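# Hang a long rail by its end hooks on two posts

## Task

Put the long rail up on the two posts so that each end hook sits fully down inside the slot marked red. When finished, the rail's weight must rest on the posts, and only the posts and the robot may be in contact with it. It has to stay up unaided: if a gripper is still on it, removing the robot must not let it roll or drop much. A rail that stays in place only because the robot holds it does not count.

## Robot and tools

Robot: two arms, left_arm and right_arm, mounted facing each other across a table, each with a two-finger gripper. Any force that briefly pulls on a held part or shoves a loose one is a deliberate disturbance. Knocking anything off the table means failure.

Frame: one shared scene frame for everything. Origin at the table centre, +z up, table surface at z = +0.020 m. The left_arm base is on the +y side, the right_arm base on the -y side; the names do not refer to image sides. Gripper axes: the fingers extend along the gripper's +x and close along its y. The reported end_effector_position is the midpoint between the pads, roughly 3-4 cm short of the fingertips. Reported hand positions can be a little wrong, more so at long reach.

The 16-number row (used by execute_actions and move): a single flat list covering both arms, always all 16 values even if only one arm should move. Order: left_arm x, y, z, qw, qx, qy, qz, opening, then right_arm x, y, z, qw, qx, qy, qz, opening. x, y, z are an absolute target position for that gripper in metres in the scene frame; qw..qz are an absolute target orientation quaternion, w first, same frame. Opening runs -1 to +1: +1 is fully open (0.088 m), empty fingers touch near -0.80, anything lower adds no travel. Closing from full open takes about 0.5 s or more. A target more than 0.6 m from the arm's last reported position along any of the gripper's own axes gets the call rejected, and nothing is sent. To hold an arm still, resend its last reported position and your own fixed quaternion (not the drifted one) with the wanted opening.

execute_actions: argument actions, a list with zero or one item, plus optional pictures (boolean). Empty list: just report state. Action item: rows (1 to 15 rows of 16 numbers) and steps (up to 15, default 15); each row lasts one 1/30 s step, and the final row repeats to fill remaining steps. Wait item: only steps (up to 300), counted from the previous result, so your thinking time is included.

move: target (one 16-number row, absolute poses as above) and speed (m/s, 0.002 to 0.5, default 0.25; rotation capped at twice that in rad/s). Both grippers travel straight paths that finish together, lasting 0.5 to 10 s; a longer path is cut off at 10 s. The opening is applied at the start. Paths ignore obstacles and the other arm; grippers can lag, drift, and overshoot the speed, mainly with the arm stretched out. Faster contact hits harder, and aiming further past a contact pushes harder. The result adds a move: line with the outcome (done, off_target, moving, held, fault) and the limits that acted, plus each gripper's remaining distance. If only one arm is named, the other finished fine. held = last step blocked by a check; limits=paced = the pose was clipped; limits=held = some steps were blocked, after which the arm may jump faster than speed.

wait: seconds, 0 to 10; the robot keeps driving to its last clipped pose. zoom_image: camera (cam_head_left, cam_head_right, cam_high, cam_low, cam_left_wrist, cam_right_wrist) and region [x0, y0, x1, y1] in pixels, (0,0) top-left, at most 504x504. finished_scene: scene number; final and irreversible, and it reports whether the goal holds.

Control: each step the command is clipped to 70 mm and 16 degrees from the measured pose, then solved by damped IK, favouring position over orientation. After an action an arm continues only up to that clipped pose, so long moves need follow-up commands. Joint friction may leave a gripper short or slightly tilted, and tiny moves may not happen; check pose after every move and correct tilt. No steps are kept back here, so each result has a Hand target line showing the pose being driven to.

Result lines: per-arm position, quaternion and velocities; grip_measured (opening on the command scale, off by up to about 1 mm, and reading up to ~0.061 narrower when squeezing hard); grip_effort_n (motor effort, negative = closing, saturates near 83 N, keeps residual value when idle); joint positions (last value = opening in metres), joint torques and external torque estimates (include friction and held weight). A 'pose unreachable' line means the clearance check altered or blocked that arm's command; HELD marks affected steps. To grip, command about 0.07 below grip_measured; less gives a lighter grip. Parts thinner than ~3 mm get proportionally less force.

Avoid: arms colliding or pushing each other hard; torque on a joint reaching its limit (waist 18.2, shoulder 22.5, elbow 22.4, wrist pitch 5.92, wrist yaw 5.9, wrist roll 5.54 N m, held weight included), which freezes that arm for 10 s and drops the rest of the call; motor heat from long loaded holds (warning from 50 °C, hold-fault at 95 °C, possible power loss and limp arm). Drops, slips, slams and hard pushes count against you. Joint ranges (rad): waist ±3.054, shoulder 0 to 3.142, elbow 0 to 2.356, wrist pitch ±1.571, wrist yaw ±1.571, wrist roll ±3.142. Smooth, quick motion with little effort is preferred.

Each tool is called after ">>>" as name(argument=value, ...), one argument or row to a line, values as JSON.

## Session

>>> execute_actions(
  actions=[],
)

Scene clock: 0.00 s of 5400.00 s.
left_arm: end_effector_position=(+0.2284, +0.2961, +0.1860) grip_measured=+0.991 grip_effort_n=n/a end_effector_quat_wxyz=(+0.655, +0.443, +0.561, -0.244) end_effector_velocity=(+0.002, +0.004, +0.001) end_effector_angular_velocity=(+0.018, -0.016, -0.006) | right_arm: end_effector_position=(+0.1104, -0.0336, +0.3120) grip_measured=+0.987 grip_effort_n=n/a end_effector_quat_wxyz=(+0.617, -0.003, +0.495, +0.612) end_effector_velocity=(-0.001, -0.002, +0.002) end_effector_angular_velocity=(+0.001, +0.000, +0.007)
Joint positions: left_arm=[ 0.263  1.432  0.971 -1.171 -0.307 -0.125  0.088] | right_arm=[-0.781  1.727  1.572 -0.626 -0.508  0.42   0.087]
Joint velocities: left_arm=[ 0.002 -0.002 -0.002 -0.007 -0.022  0.007 -0.   ] | right_arm=[-0.002 -0.007 -0.002 -0.007 -0.007 -0.007 -0.   ]
Joint torques (N m, as the arm reports them, + toward a larger angle): no reading
External joint torques (N m, as the arm's controller estimates them; a push from outside toward a larger angle lowers the number): no reading
Motor temperatures (°C, as the motors report them): left_arm=[25 30 24 24 21 22] | right_arm=[23 27 26 24 24 21]
Heat: left arm: hottest shoulder 30 °C (+0.0 °C/min); right arm: hottest shoulder 27 °C (+0.0 °C/min).
Hand target (left_arm): +0.228, +0.296, +0.186; +0.655, +0.443, +0.561, -0.244
Hand target (right_arm): +0.110, -0.034, +0.312; +0.617, -0.003, +0.495, +0.612

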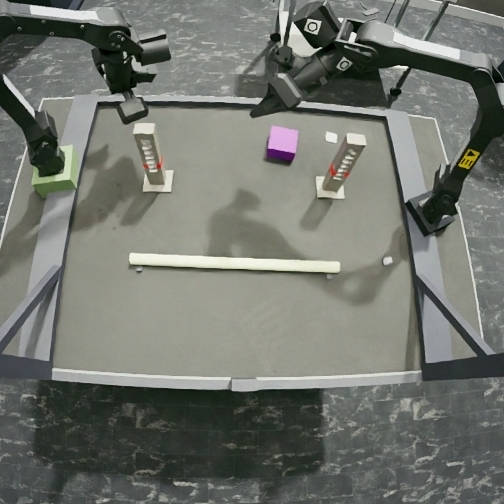

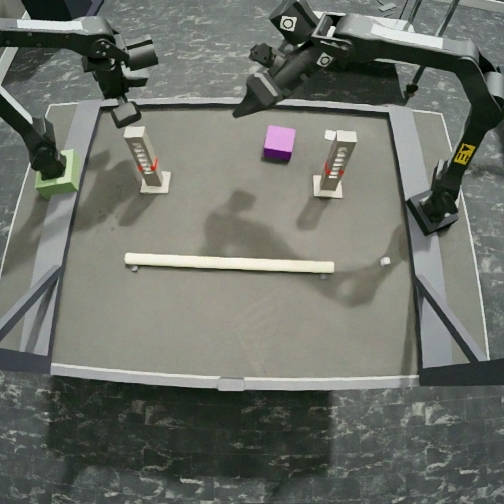

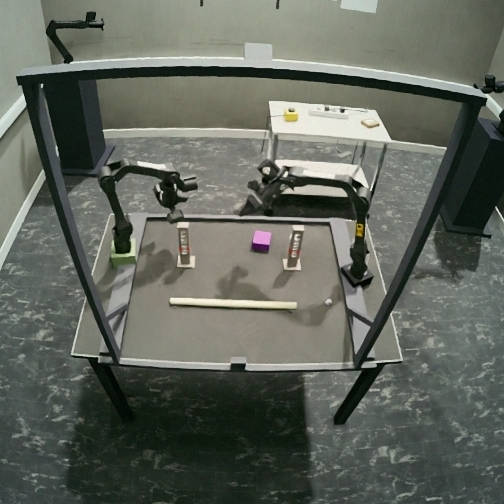

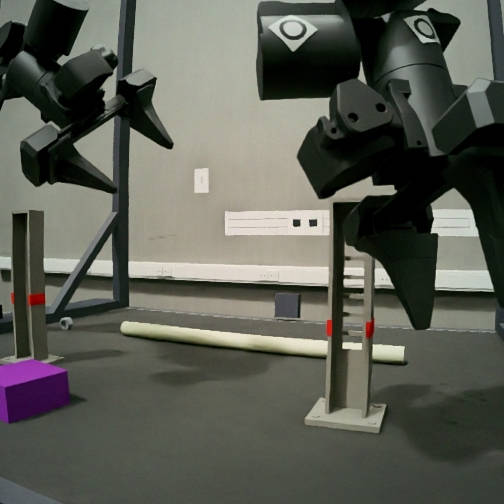

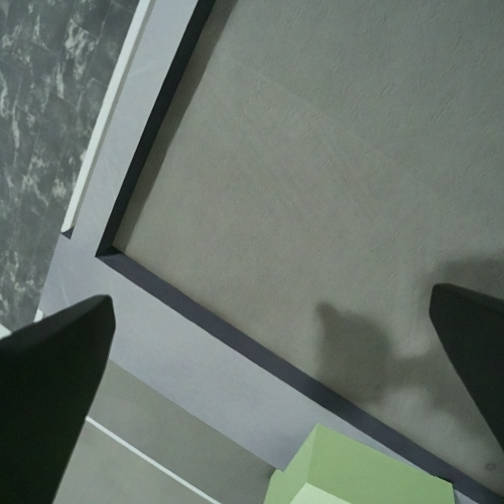

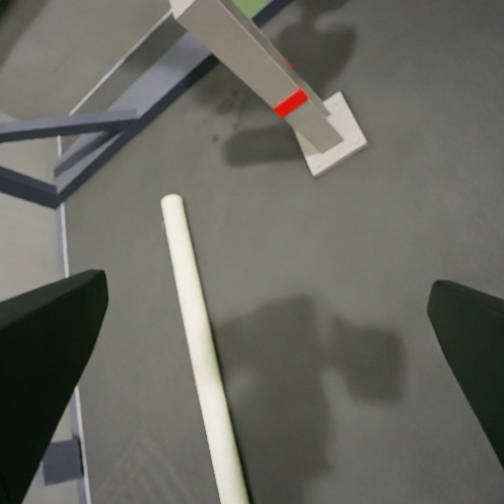

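>>> zoom_image(
  camera="cam_head_left",
  region=[110, 240, 190, 290],
)

>>> zoom_image(
  camera="cam_head_left",
  region=[290, 240, 410, 300],
)

>>> zoom_image(
  camera="cam_head_left",
  region=[110, 110, 390, 210],
)

Region (110, 240, 190, 290) of cam_head_left's 504x504 image, scaled by 6.300, with more detail than that image has; it fills the top 315 rows of this view, and the rest is white.

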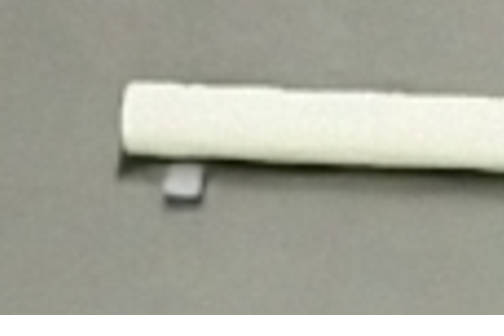

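Region (290, 240, 410, 300) of cam_head_left's 504x504 image, scaled by 4.200, with more detail than that image has.

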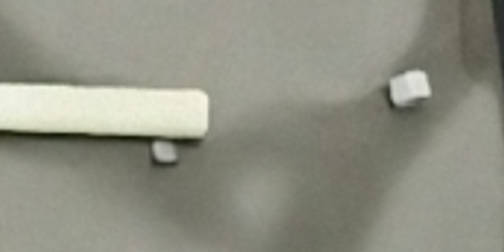

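Region (110, 110, 390, 210) of cam_head_left's 504x504 image, scaled by 1.800, with more detail than that image has; it fills the top 180 rows of this view, and the rest is white.

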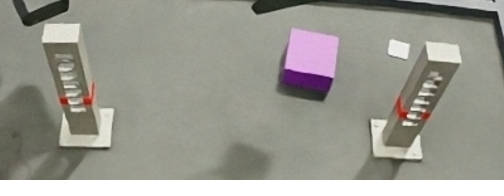

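>>> move(
  target=[0.20,0.30,0.31,0.5,0.5,0.5,-0.5,-1, -0.05,-0.10,0.25,0.5,-0.5,0.5,0.5,-1],
  speed=0.2,
)

>>> move(
  target=[-0.06,0.19,0.30,0.5,0.5,0.5,-0.5,-1, -0.175,-0.10,0.13,0.5,-0.5,0.5,0.5,-1],
  speed=0.2,
)

>>> move(
  target=[-0.17,0.16,0.10,0.5,0.5,0.5,-0.5,-1, -0.175,-0.10,0.095,0.5,-0.5,0.5,0.5,-1],
  speed=0.2,
)

Scene clock: 18.17 s of 5400.00 s.
left_arm: end_effector_position=(+0.1996, +0.3009, +0.3047) grip_measured=-0.807 grip_effort_n=-83.5 end_effector_quat_wxyz=(+0.525, +0.494, +0.476, -0.504) end_effector_velocity=(-0.001, +0.003, +0.001) end_effector_angular_velocity=(+0.006, -0.006, -0.009) | right_arm: end_effector_position=(-0.0494, -0.1028, +0.2504) grip_measured=-0.812 grip_effort_n=-83.5 end_effector_quat_wxyz=(+0.500, -0.494, +0.499, +0.507) end_effector_velocity=(-0.001, -0.003, +0.004) end_effector_angular_velocity=(-0.009, +0.006, -0.005)
Joint positions: left_arm=[ 0.365  1.288  1.364 -1.575 -0.005  0.525  0.   ] | right_arm=[-0.247  2.045  2.06  -1.57  -0.01   0.177  0.   ]
Joint velocities: left_arm=[-0.002 -0.007 -0.002 -0.007 -0.007  0.007  0.   ] | right_arm=[ 0.002 -0.002  0.012 -0.022 -0.007  0.007  0.   ]
Joint torques (N m, as the arm reports them, + toward a larger angle): left_arm=[ 0.4  -5.5   8.19  0.61  0.18  0.18] | right_arm=[ 0.16 -6.77  6.97  0.26  0.13 -0.07]
External joint torques (N m, as the arm's controller estimates them; a push from outside toward a larger angle lowers the number): left_arm=[ 0.39 -2.15  2.84  0.18  0.16  0.18] | right_arm=[ 0.11  1.91  1.64 -0.08  0.14 -0.07]
Motor temperatures (°C, as the motors report them): left_arm=[25 30 26 24 21 22] | right_arm=[23 30 29 25 24 21]
Heat: left arm: hottest shoulder 30 °C (+0.0 °C/min); right arm: hottest shoulder 30 °C (+9.9 °C/min).
Hand target (left_arm): +0.200, +0.300, +0.309; +0.530, +0.491, +0.470, -0.507
Hand target (right_arm): -0.049, -0.100, +0.249; +0.501, -0.496, +0.497, +0.506
Off the commanded pose (left_arm): 0.005 m, 4 deg.
Off the commanded pose (right_arm): 0.003 m, 1 deg.
joint sent to its limit (left arm) — the command would take joint 4 (wrist pitch) past its lower limit, so that joint was sent only as far as its limit.
joint sent to its limit (right arm) — the command would take joint 4 (wrist pitch) past its lower limit, so that joint was sent only as far as its limit.
After step 90, 12.17 s passed at rest.
move: off_target (left_arm)

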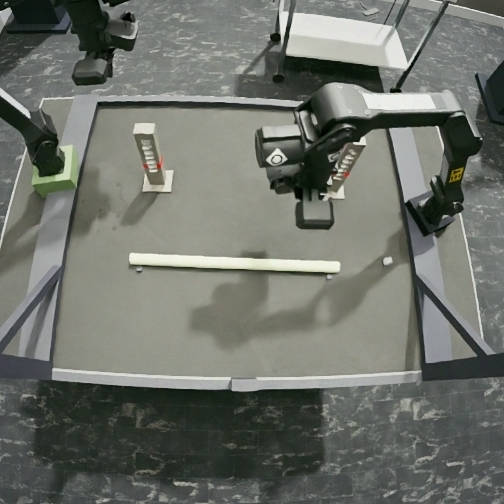

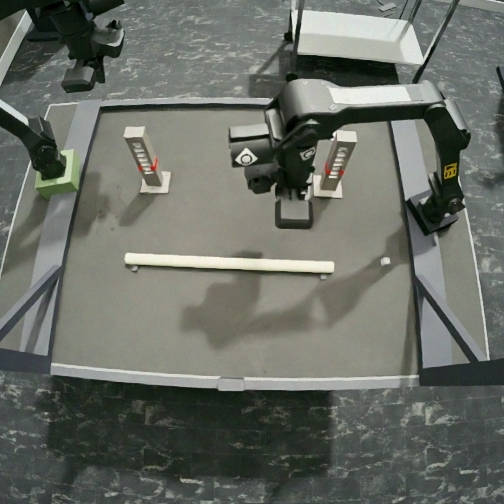

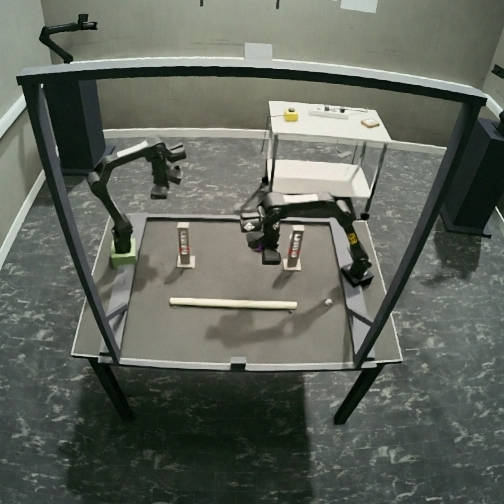

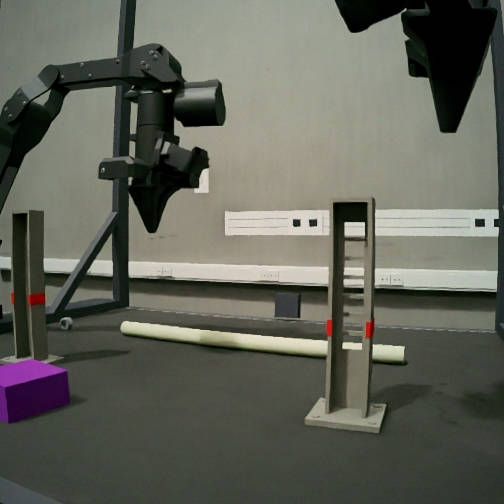

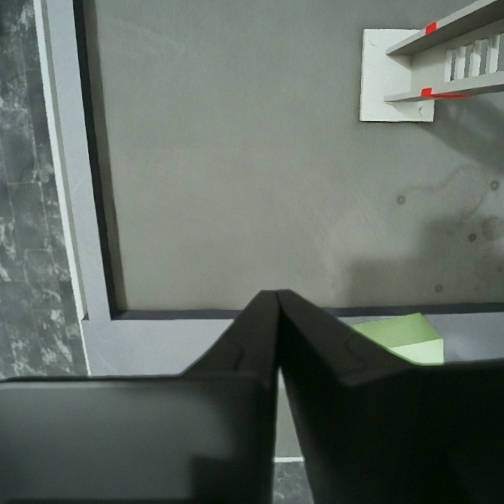

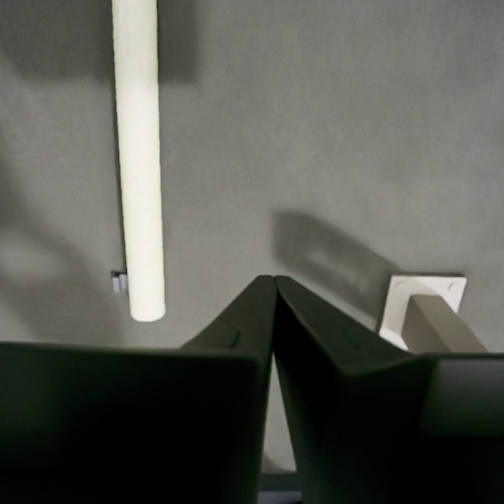

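Scene clock: 20.07 s of 5400.00 s.
left_arm: end_effector_position=(-0.0568, +0.1935, +0.2993) grip_measured=-0.807 grip_effort_n=-83.5 end_effector_quat_wxyz=(+0.505, +0.492, +0.494, -0.510) end_effector_velocity=(-0.001, +0.002, -0.001) end_effector_angular_velocity=(+0.014, +0.001, +0.005) | right_arm: end_effector_position=(-0.1761, -0.0992, +0.1356) grip_measured=-0.812 grip_effort_n=-83.5 end_effector_quat_wxyz=(+0.497, -0.497, +0.499, +0.507) end_effector_velocity=(-0.001, -0.003, +0.000) end_effector_angular_velocity=(-0.016, +0.016, +0.020)
Joint positions: left_arm=[-0.667  1.768  1.801 -1.575 -0.007 -0.502  0.   ] | right_arm=[ 0.045  2.217  1.871 -1.212 -0.007  0.463  0.   ]
Joint velocities: left_arm=[-0.002  0.002 -0.002 -0.007  0.007 -0.007  0.   ] | right_arm=[-0.002 -0.002 -0.002 -0.007 -0.022 -0.022  0.   ]
Joint torques (N m, as the arm reports them, + toward a larger angle): left_arm=[-0.11 -7.71  7.99  0.55  0.07 -0.16] | right_arm=[ 0.04 -7.78  5.45  0.62  0.14  0.2 ]
External joint torques (N m, as the arm's controller estimates them; a push from outside toward a larger angle lowers the number): left_arm=[-0.13 -1.05  2.72  0.2   0.11 -0.17] | right_arm=[ 0.09  2.2  -0.1   0.27  0.13  0.2 ]
Motor temperatures (°C, as the motors report them): left_arm=[25 30 26 24 21 22] | right_arm=[23 30 29 25 24 21]
Heat: left arm: hottest shoulder 30 °C (+0.0 °C/min); right arm: hottest shoulder 30 °C (+9.0 °C/min).
Hand target (left_arm): -0.059, +0.192, +0.300; +0.504, +0.489, +0.495, -0.511
Hand target (right_arm): -0.176, -0.099, +0.130; +0.499, -0.499, +0.501, +0.501
Off the commanded pose (left_arm): 0.005 m, 2 deg.
Off the commanded pose (right_arm): 0.006 m, 1 deg.
joint sent to its limit (left arm) — the command would take joint 4 (wrist pitch) past its lower limit, so that joint was sent only as far as its limit.
move: done

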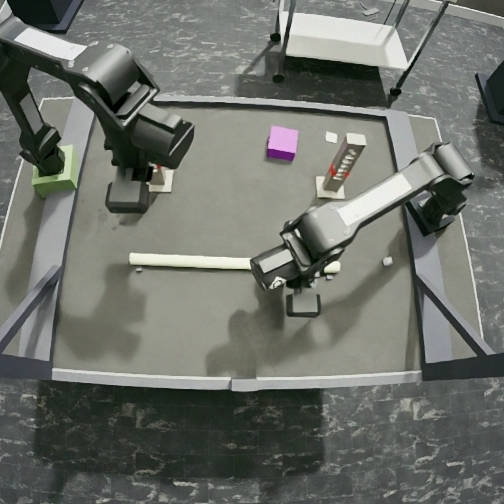

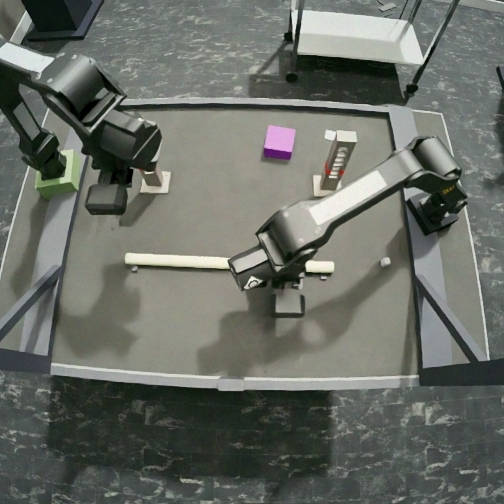

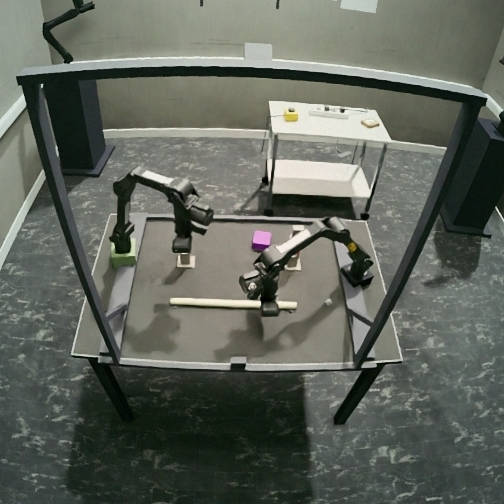

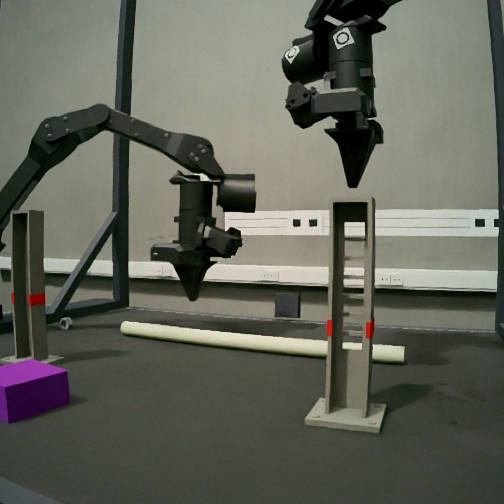

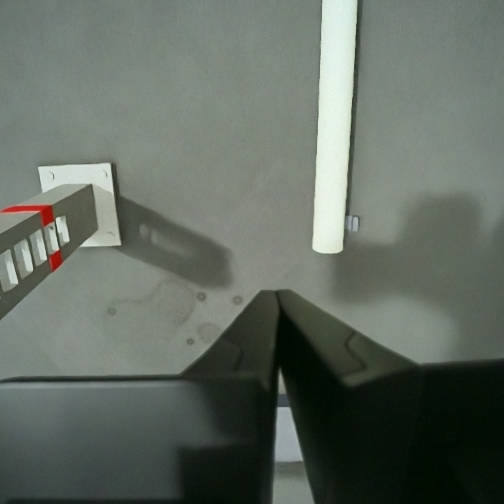

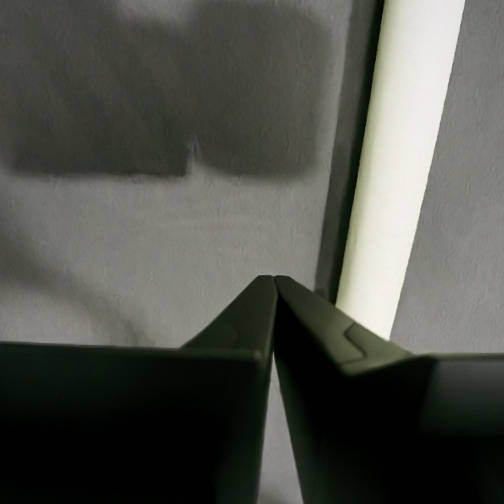

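Scene clock: 21.80 s of 5400.00 s.
left_arm: end_effector_position=(-0.1677, +0.1617, +0.1002) grip_measured=-0.807 grip_effort_n=-83.5 end_effector_quat_wxyz=(+0.501, +0.503, +0.498, -0.499) end_effector_velocity=(+0.001, +0.001, -0.003) end_effector_angular_velocity=(-0.003, -0.007, +0.005) | right_arm: end_effector_position=(-0.1768, -0.0970, +0.1033) grip_measured=-0.812 grip_effort_n=-83.5 end_effector_quat_wxyz=(+0.499, -0.494, +0.498, +0.509) end_effector_velocity=(+0.001, -0.002, +0.000) end_effector_angular_velocity=(-0.010, +0.003, +0.005)
Joint positions: left_arm=[-0.867  2.195  1.607 -0.987 -0.005 -0.701  0.   ] | right_arm=[ 0.045  2.242  1.781 -1.089 -0.005  0.464  0.   ]
Joint velocities: left_arm=[-0.002  0.002 -0.007  0.007 -0.007 -0.007  0.   ] | right_arm=[-0.002 -0.002 -0.002 -0.007 -0.007 -0.007  0.   ]
Joint torques (N m, as the arm reports them, + toward a larger angle): left_arm=[ -0.18 -10.81   7.57   0.65   0.1   -0.19] | right_arm=[ 0.18 -7.68  4.21  0.63  0.16  0.19]
External joint torques (N m, as the arm's controller estimates them; a push from outside toward a larger angle lowers the number): left_arm=[-0.24 -1.48  2.41  0.34  0.15 -0.19] | right_arm=[ 0.16  2.34 -1.24  0.27  0.15  0.19]
Motor temperatures (°C, as the motors report them): left_arm=[25 31 26 24 21 22] | right_arm=[23 30 29 25 24 21]
Heat: left arm: hottest shoulder 31 °C (+2.8 °C/min); right arm: hottest shoulder 30 °C (+8.3 °C/min).
Hand target (left_arm): -0.171, +0.160, +0.100; +0.500, +0.500, +0.500, -0.500
Hand target (right_arm): -0.175, -0.100, +0.095; +0.500, -0.500, +0.500, +0.500
Off the commanded pose (left_arm): 0.003 m, 0 deg.
Off the commanded pose (right_arm): 0.009 m, 1 deg.
move: off_target (right_arm)

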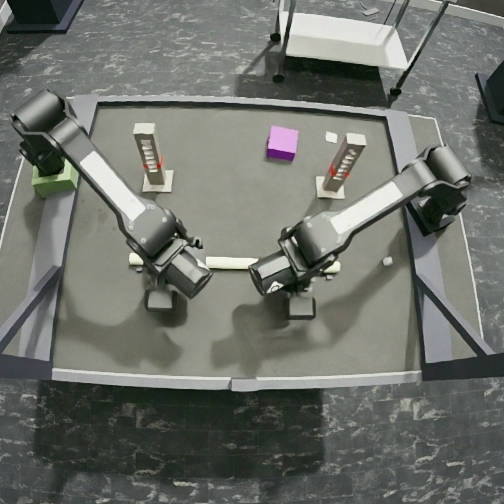

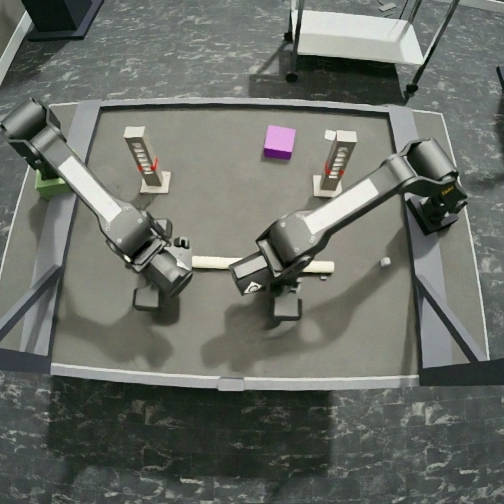

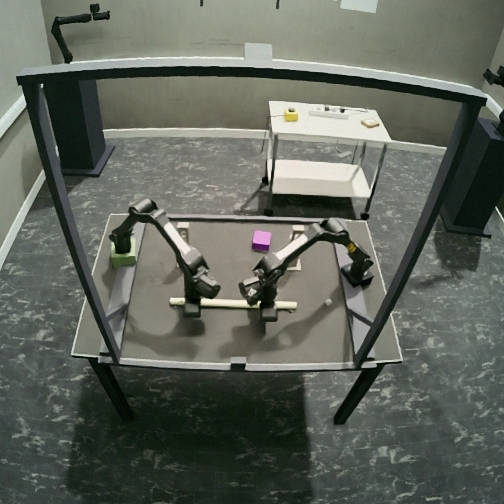

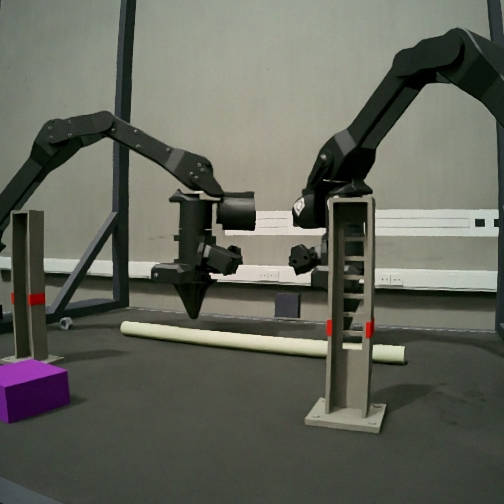

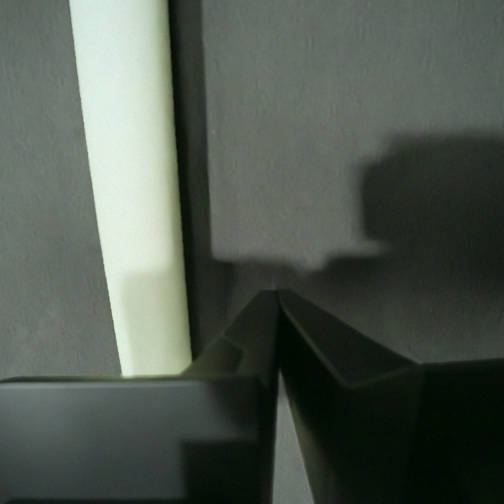

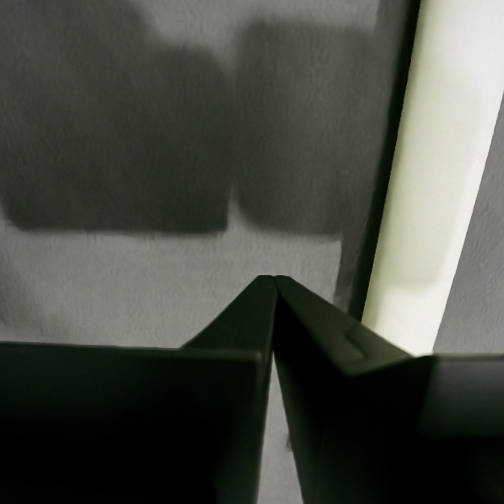

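>>> move(
  target=[-0.158,0.16,0.071,0.5,0.5,0.5,-0.5,-0.85, -0.166,-0.10,0.068,0.5,-0.5,0.5,0.5,-0.85],
  speed=0.08,
)

>>> move(
  target=[-0.110,0.16,0.080,0.5,0.5,0.5,-0.5,-0.85, -0.118,-0.10,0.080,0.5,-0.5,0.5,0.5,-0.85],
  speed=0.04,
)

Scene clock: 25.87 s of 5400.00 s.
left_arm: end_effector_position=(-0.1602, +0.1579, +0.0756) grip_measured=-0.807 grip_effort_n=-83.5 end_effector_quat_wxyz=(+0.502, +0.495, +0.499, -0.504) end_effector_velocity=(-0.001, +0.002, +0.001) end_effector_angular_velocity=(-0.003, -0.007, +0.015) | right_arm: end_effector_position=(-0.1693, -0.0973, +0.0753) grip_measured=-0.812 grip_effort_n=-83.5 end_effector_quat_wxyz=(+0.501, -0.492, +0.501, +0.506) end_effector_velocity=(+0.001, -0.002, +0.000) end_effector_angular_velocity=(-0.010, +0.003, +0.005)
Joint positions: left_arm=[-0.847  2.212  1.528 -0.874 -0.004 -0.686  0.   ] | right_arm=[ 0.029  2.26   1.696 -0.988 -0.005  0.459  0.   ]
Joint velocities: left_arm=[-0.007 -0.002  0.002 -0.007 -0.007 -0.022  0.   ] | right_arm=[-0.002 -0.002 -0.002 -0.007 -0.007 -0.007  0.   ]
Joint torques (N m, as the arm reports them, + toward a larger angle): left_arm=[  0.06 -10.33   5.02   0.74   0.15   0.16] | right_arm=[-0.18 -7.79  4.18  0.61  0.15 -0.18]
External joint torques (N m, as the arm's controller estimates them; a push from outside toward a larger angle lowers the number): left_arm=[ 0.18 -1.03  0.03  0.41  0.18  0.16] | right_arm=[-0.2   2.14 -1.08  0.27  0.14 -0.18]
Motor temperatures (°C, as the motors report them): left_arm=[25 32 26 24 21 22] | right_arm=[23 31 29 25 24 21]
Heat: left arm: hottest shoulder 32 °C (+4.6 °C/min); right arm: hottest shoulder 31 °C (+9.3 °C/min).
Hand target (left_arm): -0.158, +0.160, +0.071; +0.500, +0.500, +0.500, -0.500
Hand target (right_arm): -0.166, -0.100, +0.068; +0.500, -0.500, +0.500, +0.500
Off the commanded pose (left_arm): 0.006 m, 1 deg.
Off the commanded pose (right_arm): 0.008 m, 1 deg.
After step 90, 0.23 s passed at rest.
move: done

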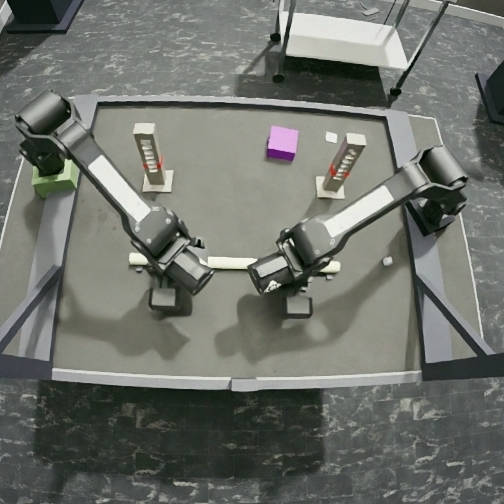

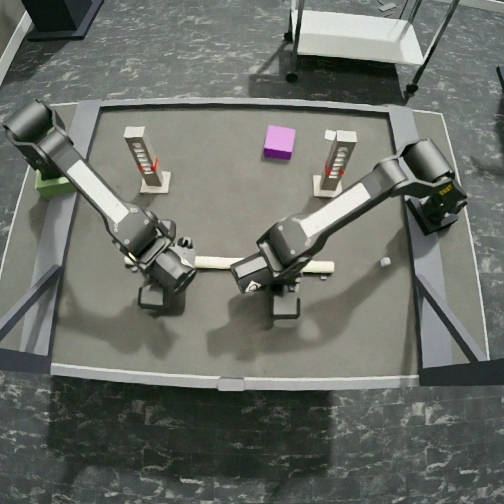

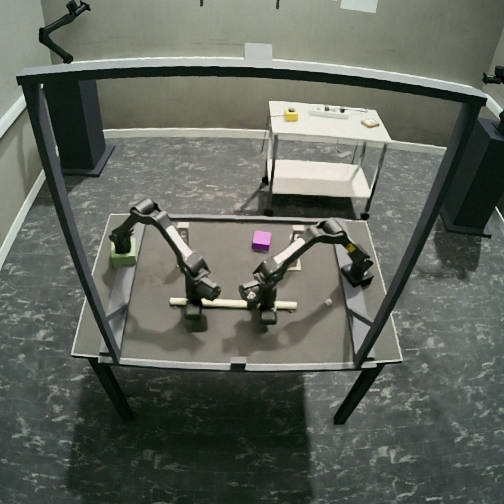

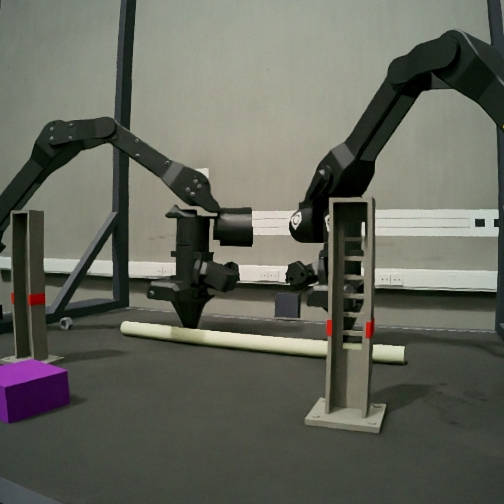

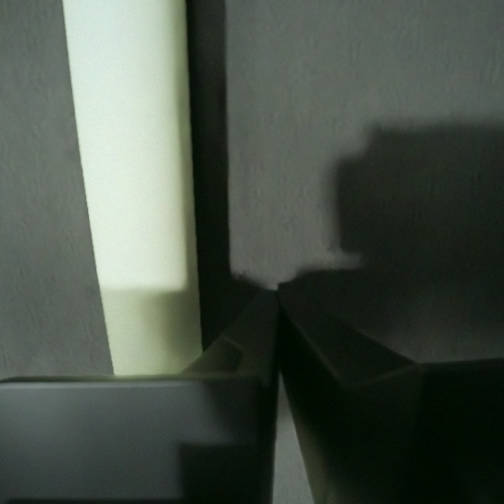

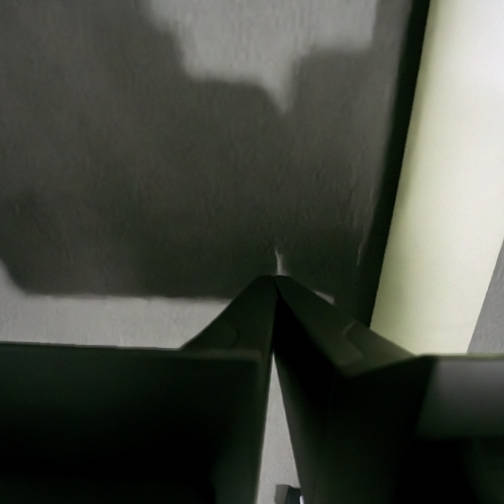

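Scene clock: 27.47 s of 5400.00 s.
left_arm: end_effector_position=(-0.1113, +0.1592, +0.0766) grip_measured=-0.807 grip_effort_n=-83.5 end_effector_quat_wxyz=(+0.501, +0.503, +0.500, -0.497) end_effector_velocity=(+0.003, +0.000, +0.002) end_effector_angular_velocity=(-0.010, -0.020, +0.019) | right_arm: end_effector_position=(-0.1205, -0.0992, +0.0754) grip_measured=-0.812 grip_effort_n=-83.5 end_effector_quat_wxyz=(+0.498, -0.501, +0.504, +0.497) end_effector_velocity=(+0.003, -0.001, +0.000) end_effector_angular_velocity=(-0.004, -0.009, +0.005)
Joint positions: left_arm=[-0.748  2.123  1.385 -0.84  -0.003 -0.587  0.   ] | right_arm=[-0.076  2.205  1.604 -0.979 -0.005  0.353  0.   ]
Joint velocities: left_arm=[-0.002 -0.007 -0.002 -0.007 -0.022 -0.022  0.   ] | right_arm=[-0.002 -0.002 -0.002 -0.007  0.007 -0.007  0.   ]
Joint torques (N m, as the arm reports them, + toward a larger angle): left_arm=[  0.14 -12.63   4.59   0.63   0.07   0.16] | right_arm=[ -0.33 -10.06   3.71   0.54   0.2   -0.2 ]
External joint torques (N m, as the arm's controller estimates them; a push from outside toward a larger angle lowers the number): left_arm=[ 0.11 -3.85 -0.34  0.33  0.12  0.16] | right_arm=[-0.32 -0.51 -1.51  0.23  0.19 -0.2 ]
Motor temperatures (°C, as the motors report them): left_arm=[25 32 26 24 21 22] | right_arm=[23 32 29 25 24 21]
Heat: left arm: hottest shoulder 32 °C (+4.4 °C/min); right arm: hottest shoulder 32 °C (+10.9 °C/min).
Hand target (left_arm): -0.110, +0.160, +0.080; +0.500, +0.500, +0.500, -0.500
Hand target (right_arm): -0.118, -0.100, +0.080; +0.500, -0.501, +0.500, +0.500
Off the commanded pose (left_arm): 0.004 m, 0 deg.
Off the commanded pose (right_arm): 0.005 m, 1 deg.
move: done

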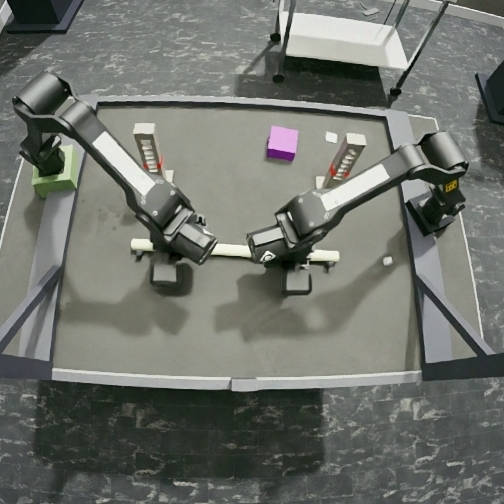

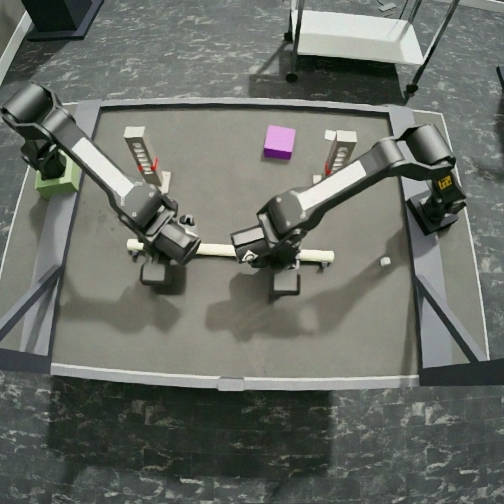

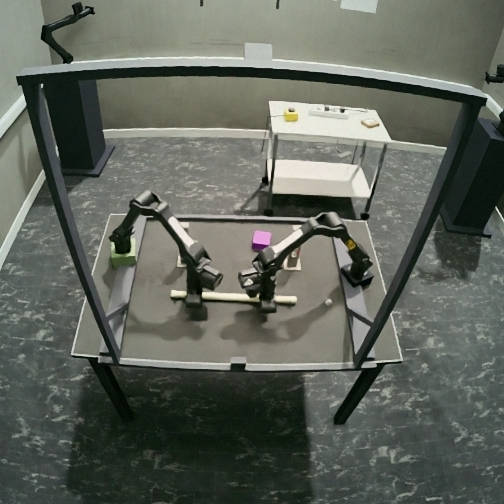

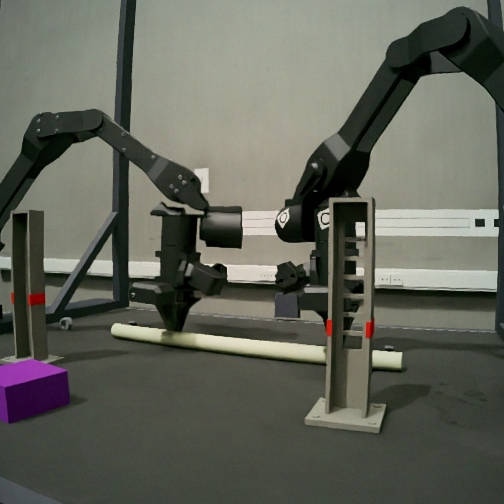

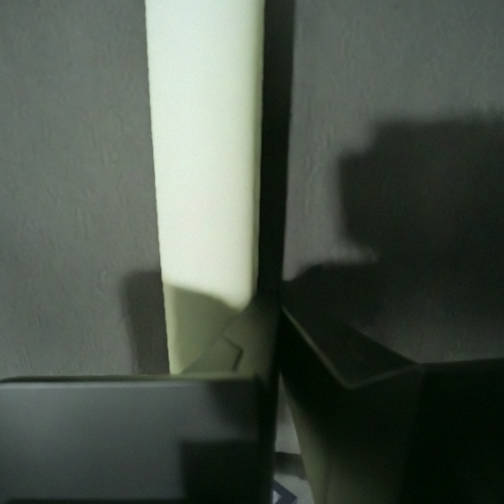

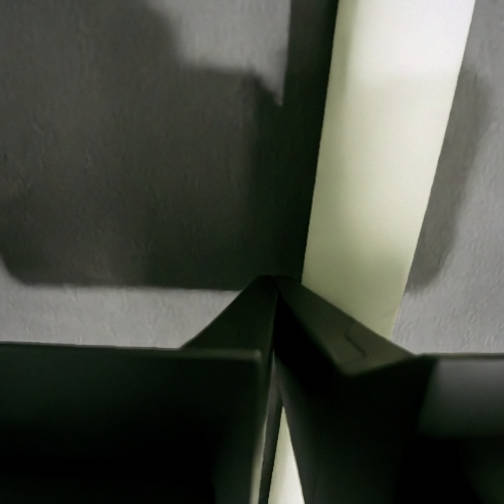

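>>> execute_actions(
  actions=[
    {"rows":[[-0.108,0.16,0.0812,0.5,0.5,0.5,-0.5,-0.85,-0.116,-0.10,0.0812,0.5,-0.5,0.5,0.5,-0.85],[-0.1066,0.16,0.0824,0.5,0.5,0.5,-0.5,-0.85,-0.1146,-0.10,0.0824,0.5,-0.5,0.5,0.5,-0.85],[-0.1050,0.16,0.0836,0.5,0.5,0.5,-0.5,-0.85,-0.1130,-0.10,0.0836,0.5,-0.5,0.5,0.5,-0.85],[-0.1033,0.16,0.0848,0.5,0.5,0.5,-0.5,-0.85,-0.1113,-0.10,0.0848,0.5,-0.5,0.5,0.5,-0.85],[-0.1016,0.16,0.0859,0.5,0.5,0.5,-0.5,-0.85,-0.1096,-0.10,0.0859,0.5,-0.5,0.5,0.5,-0.85],[-0.0998,0.16,0.087,0.5,0.5,0.5,-0.5,-0.85,-0.1078,-0.10,0.087,0.5,-0.5,0.5,0.5,-0.85],[-0.0979,0.16,0.088,0.5,0.5,0.5,-0.5,-0.85,-0.1059,-0.10,0.088,0.5,-0.5,0.5,0.5,-0.85],[-0.0959,0.16,0.089,0.5,0.5,0.5,-0.5,-0.85,-0.1039,-0.10,0.089,0.5,-0.5,0.5,0.5,-0.85],[-0.0939,0.16,0.0899,0.5,0.5,0.5,-0.5,-0.85,-0.1019,-0.10,0.0899,0.5,-0.5,0.5,0.5,-0.85],[-0.0917,0.16,0.0907,0.5,0.5,0.5,-0.5,-0.85,-0.0997,-0.10,0.0907,0.5,-0.5,0.5,0.5,-0.85],[-0.0895,0.16,0.0914,0.5,0.5,0.5,-0.5,-0.85,-0.0975,-0.10,0.0914,0.5,-0.5,0.5,0.5,-0.85],[-0.0873,0.16,0.0921,0.5,0.5,0.5,-0.5,-0.85,-0.0953,-0.10,0.0921,0.5,-0.5,0.5,0.5,-0.85],[-0.0850,0.16,0.0926,0.5,0.5,0.5,-0.5,-0.85,-0.0930,-0.10,0.0926,0.5,-0.5,0.5,0.5,-0.85],[-0.0827,0.16,0.0931,0.5,0.5,0.5,-0.5,-0.85,-0.0907,-0.10,0.0931,0.5,-0.5,0.5,0.5,-0.85],[-0.0803,0.16,0.0935,0.5,0.5,0.5,-0.5,-0.85,-0.0883,-0.10,0.0935,0.5,-0.5,0.5,0.5,-0.85]],"steps":15},
  ],
)

Scene clock: 36.90 s of 5400.00 s.
left_arm: end_effector_position=(-0.0870, +0.1589, +0.0886) grip_measured=-0.807 grip_effort_n=-83.5 end_effector_quat_wxyz=(+0.501, +0.502, +0.500, -0.497) end_effector_velocity=(+0.067, -0.000, +0.019) end_effector_angular_velocity=(-0.008, -0.020, -0.005) | right_arm: end_effector_position=(-0.0970, -0.0985, +0.0886) grip_measured=-0.812 grip_effort_n=-83.5 end_effector_quat_wxyz=(+0.498, -0.500, +0.503, +0.499) end_effector_velocity=(+0.071, -0.003, +0.025) end_effector_angular_velocity=(-0.013, +0.004, -0.000)
Joint positions: left_arm=[-0.692  2.058  1.336 -0.854 -0.003 -0.531  0.   ] | right_arm=[-0.131  2.157  1.582 -0.999 -0.005  0.296  0.   ]
Joint velocities: left_arm=[ 0.149 -0.144 -0.139 -0.007 -0.022  0.154  0.   ] | right_arm=[-0.168 -0.11  -0.071 -0.051 -0.007 -0.168  0.   ]
Joint torques (N m, as the arm reports them, + toward a larger angle): left_arm=[  0.45 -12.19   4.54   0.45   0.01   0.26] | right_arm=[-0.43 -9.72  3.78  0.32  0.17 -0.17]
External joint torques (N m, as the arm's controller estimates them; a push from outside toward a larger angle lowers the number): left_arm=[ 0.49 -3.98 -0.3   0.16  0.05  0.26] | right_arm=[-0.38 -0.45 -1.4   0.    0.16 -0.17]
Motor temperatures (°C, as the motors report them): left_arm=[25 36 26 24 21 22] | right_arm=[23 35 29 25 24 21]
Heat: left arm: hottest shoulder 36 °C (+9.8 °C/min); right arm: hottest shoulder 35 °C (+13.0 °C/min).
Hand target (left_arm): -0.080, +0.160, +0.093; +0.500, +0.500, +0.500, -0.500
Hand target (right_arm): -0.088, -0.100, +0.093; +0.500, -0.500, +0.500, +0.499
Off the commanded pose (left_arm): 0.008 m, 0 deg.
Off the commanded pose (right_arm): 0.010 m, 0 deg.
Steps of this call (steps 1 to 90: nothing new was sent; then 5.93 s passed at rest; steps 91 to 105: all 15 steps of this action). Readings (end_effector_position):
91: left_arm (-0.1111, +0.1592, +0.0768) | right_arm (-0.1204, -0.0992, +0.0756)
92: left_arm (-0.1107, +0.1594, +0.0770) | right_arm (-0.1200, -0.0993, +0.0760)
94: left_arm (-0.1088, +0.1595, +0.0784) | right_arm (-0.1183, -0.0994, +0.0771)
98: left_arm (-0.1018, +0.1596, +0.0826) | right_arm (-0.1118, -0.0995, +0.0814)
105: the state above

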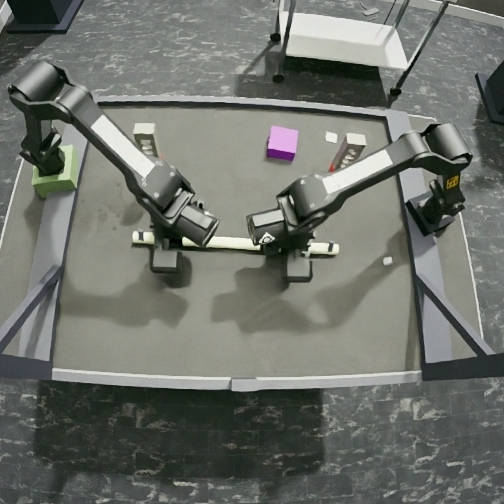

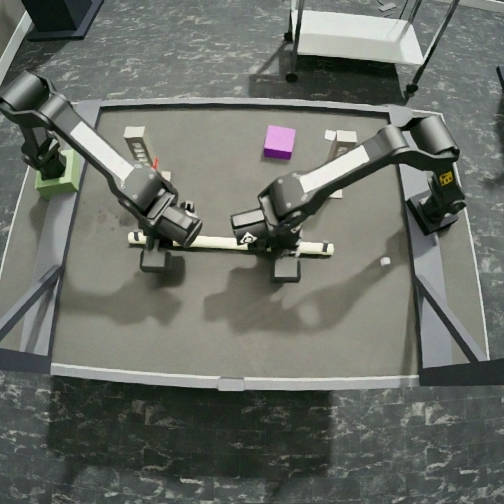

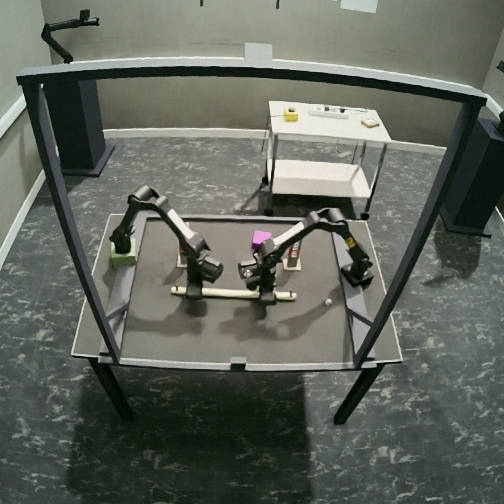

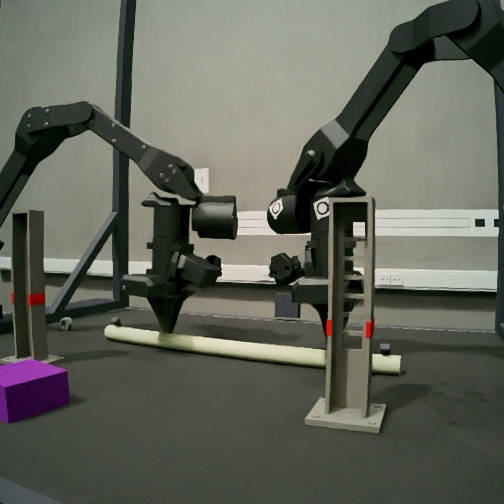

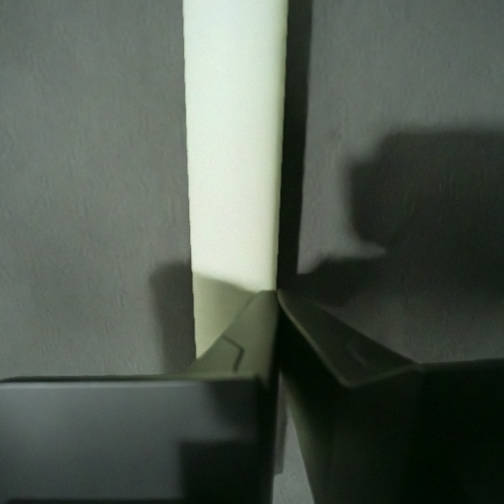

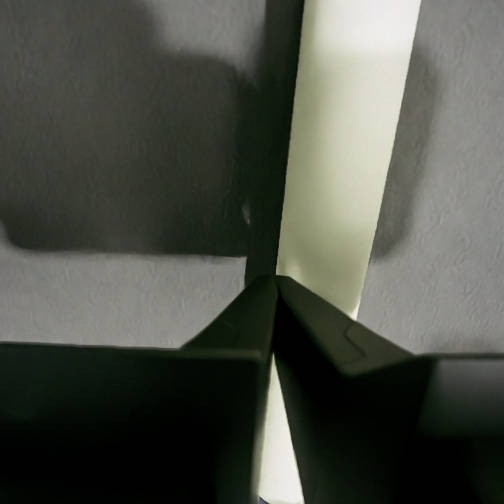

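It's rolling. Check state.

>>> execute_actions(
  actions=[],
)

Scene clock: 39.67 s of 5400.00 s.
left_arm: end_effector_position=(-0.0813, +0.1588, +0.0897) grip_measured=-0.807 grip_effort_n=-83.5 end_effector_quat_wxyz=(+0.501, +0.502, +0.501, -0.496) end_effector_velocity=(+0.003, +0.001, -0.001) end_effector_angular_velocity=(+0.007, -0.012, +0.010) | right_arm: end_effector_position=(-0.0900, -0.0983, +0.0893) grip_measured=-0.812 grip_effort_n=-83.5 end_effector_quat_wxyz=(+0.499, -0.500, +0.504, +0.497) end_effector_velocity=(+0.002, -0.005, +0.000) end_effector_angular_velocity=(-0.019, -0.013, +0.010)
Joint positions: left_arm=[-0.678  2.048  1.325 -0.855 -0.003 -0.519  0.   ] | right_arm=[-0.147  2.151  1.575 -1.    -0.004  0.284  0.   ]
Joint velocities: left_arm=[ 0.002  0.002 -0.002 -0.007 -0.007 -0.007  0.   ] | right_arm=[ 0.002 -0.002 -0.002 -0.022  0.007 -0.007  0.   ]
Joint torques (N m, as the arm reports them, + toward a larger angle): left_arm=[  0.13 -12.1    4.73   0.51   0.06   0.2 ] | right_arm=[-0.04 -9.78  3.93  0.27  0.13 -0.19]
External joint torques (N m, as the arm's controller estimates them; a push from outside toward a larger angle lowers the number): left_arm=[ 0.08 -4.   -0.1   0.23  0.1   0.2 ] | right_arm=[-0.09 -0.51 -1.29 -0.02  0.12 -0.19]
Motor temperatures (°C, as the motors report them): left_arm=[25 36 26 24 21 22] | right_arm=[23 36 29 25 24 21]
Heat: left arm: hottest shoulder 36 °C (+9.1 °C/min); right arm: hottest shoulder 36 °C (+13.6 °C/min).
Hand target (left_arm): -0.080, +0.160, +0.093; +0.500, +0.500, +0.500, -0.500
Hand target (right_arm): -0.088, -0.100, +0.093; +0.500, -0.500, +0.500, +0.499
Off the commanded pose (left_arm): 0.004 m, 0 deg.
Off the commanded pose (right_arm): 0.005 m, 1 deg.
Steps of this call (steps 1 to 83: nothing new was sent). Readings (end_effector_position):
1: left_arm (-0.0850, +0.1588, +0.0892) | right_arm (-0.0950, -0.0984, +0.0894)
2: left_arm (-0.0835, +0.1587, +0.0896) | right_arm (-0.0931, -0.0980, +0.0900)
4: left_arm (-0.0818, +0.1585, +0.0899) | right_arm (-0.0908, -0.0976, +0.0901)
8: left_arm (-0.0813, +0.1588, +0.0897) | right_arm (-0.0900, -0.0983, +0.0893)
83: the state above

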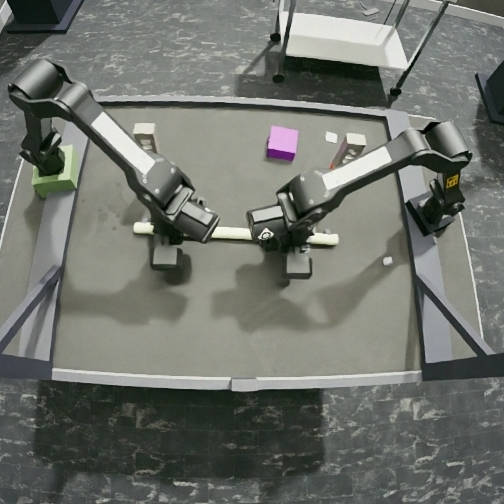

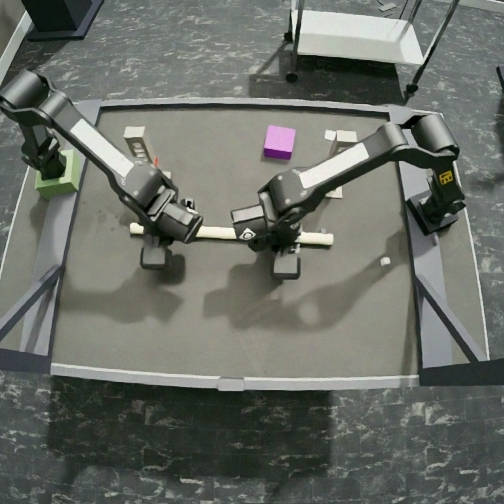

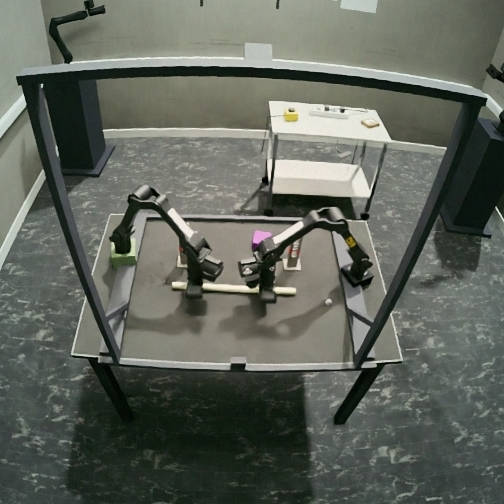

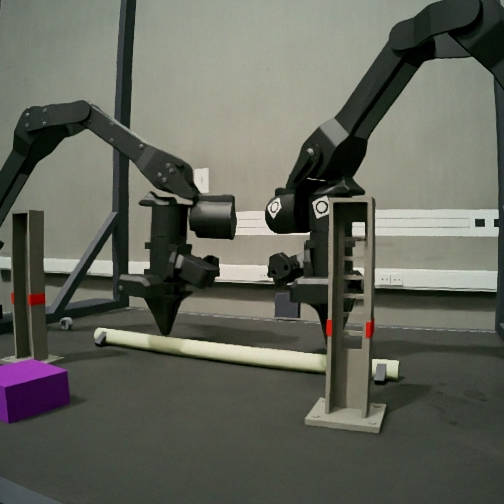

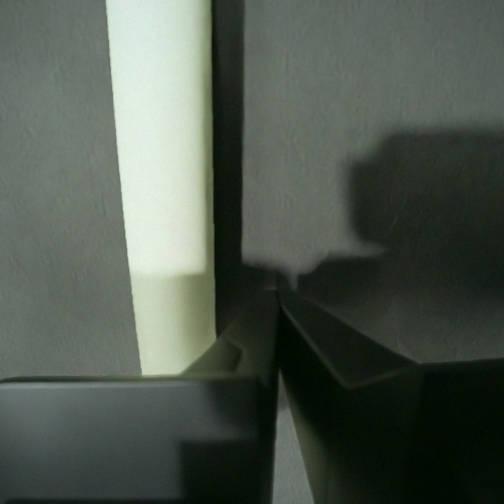

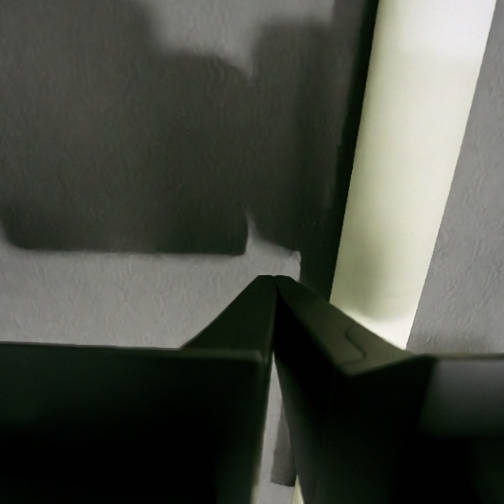

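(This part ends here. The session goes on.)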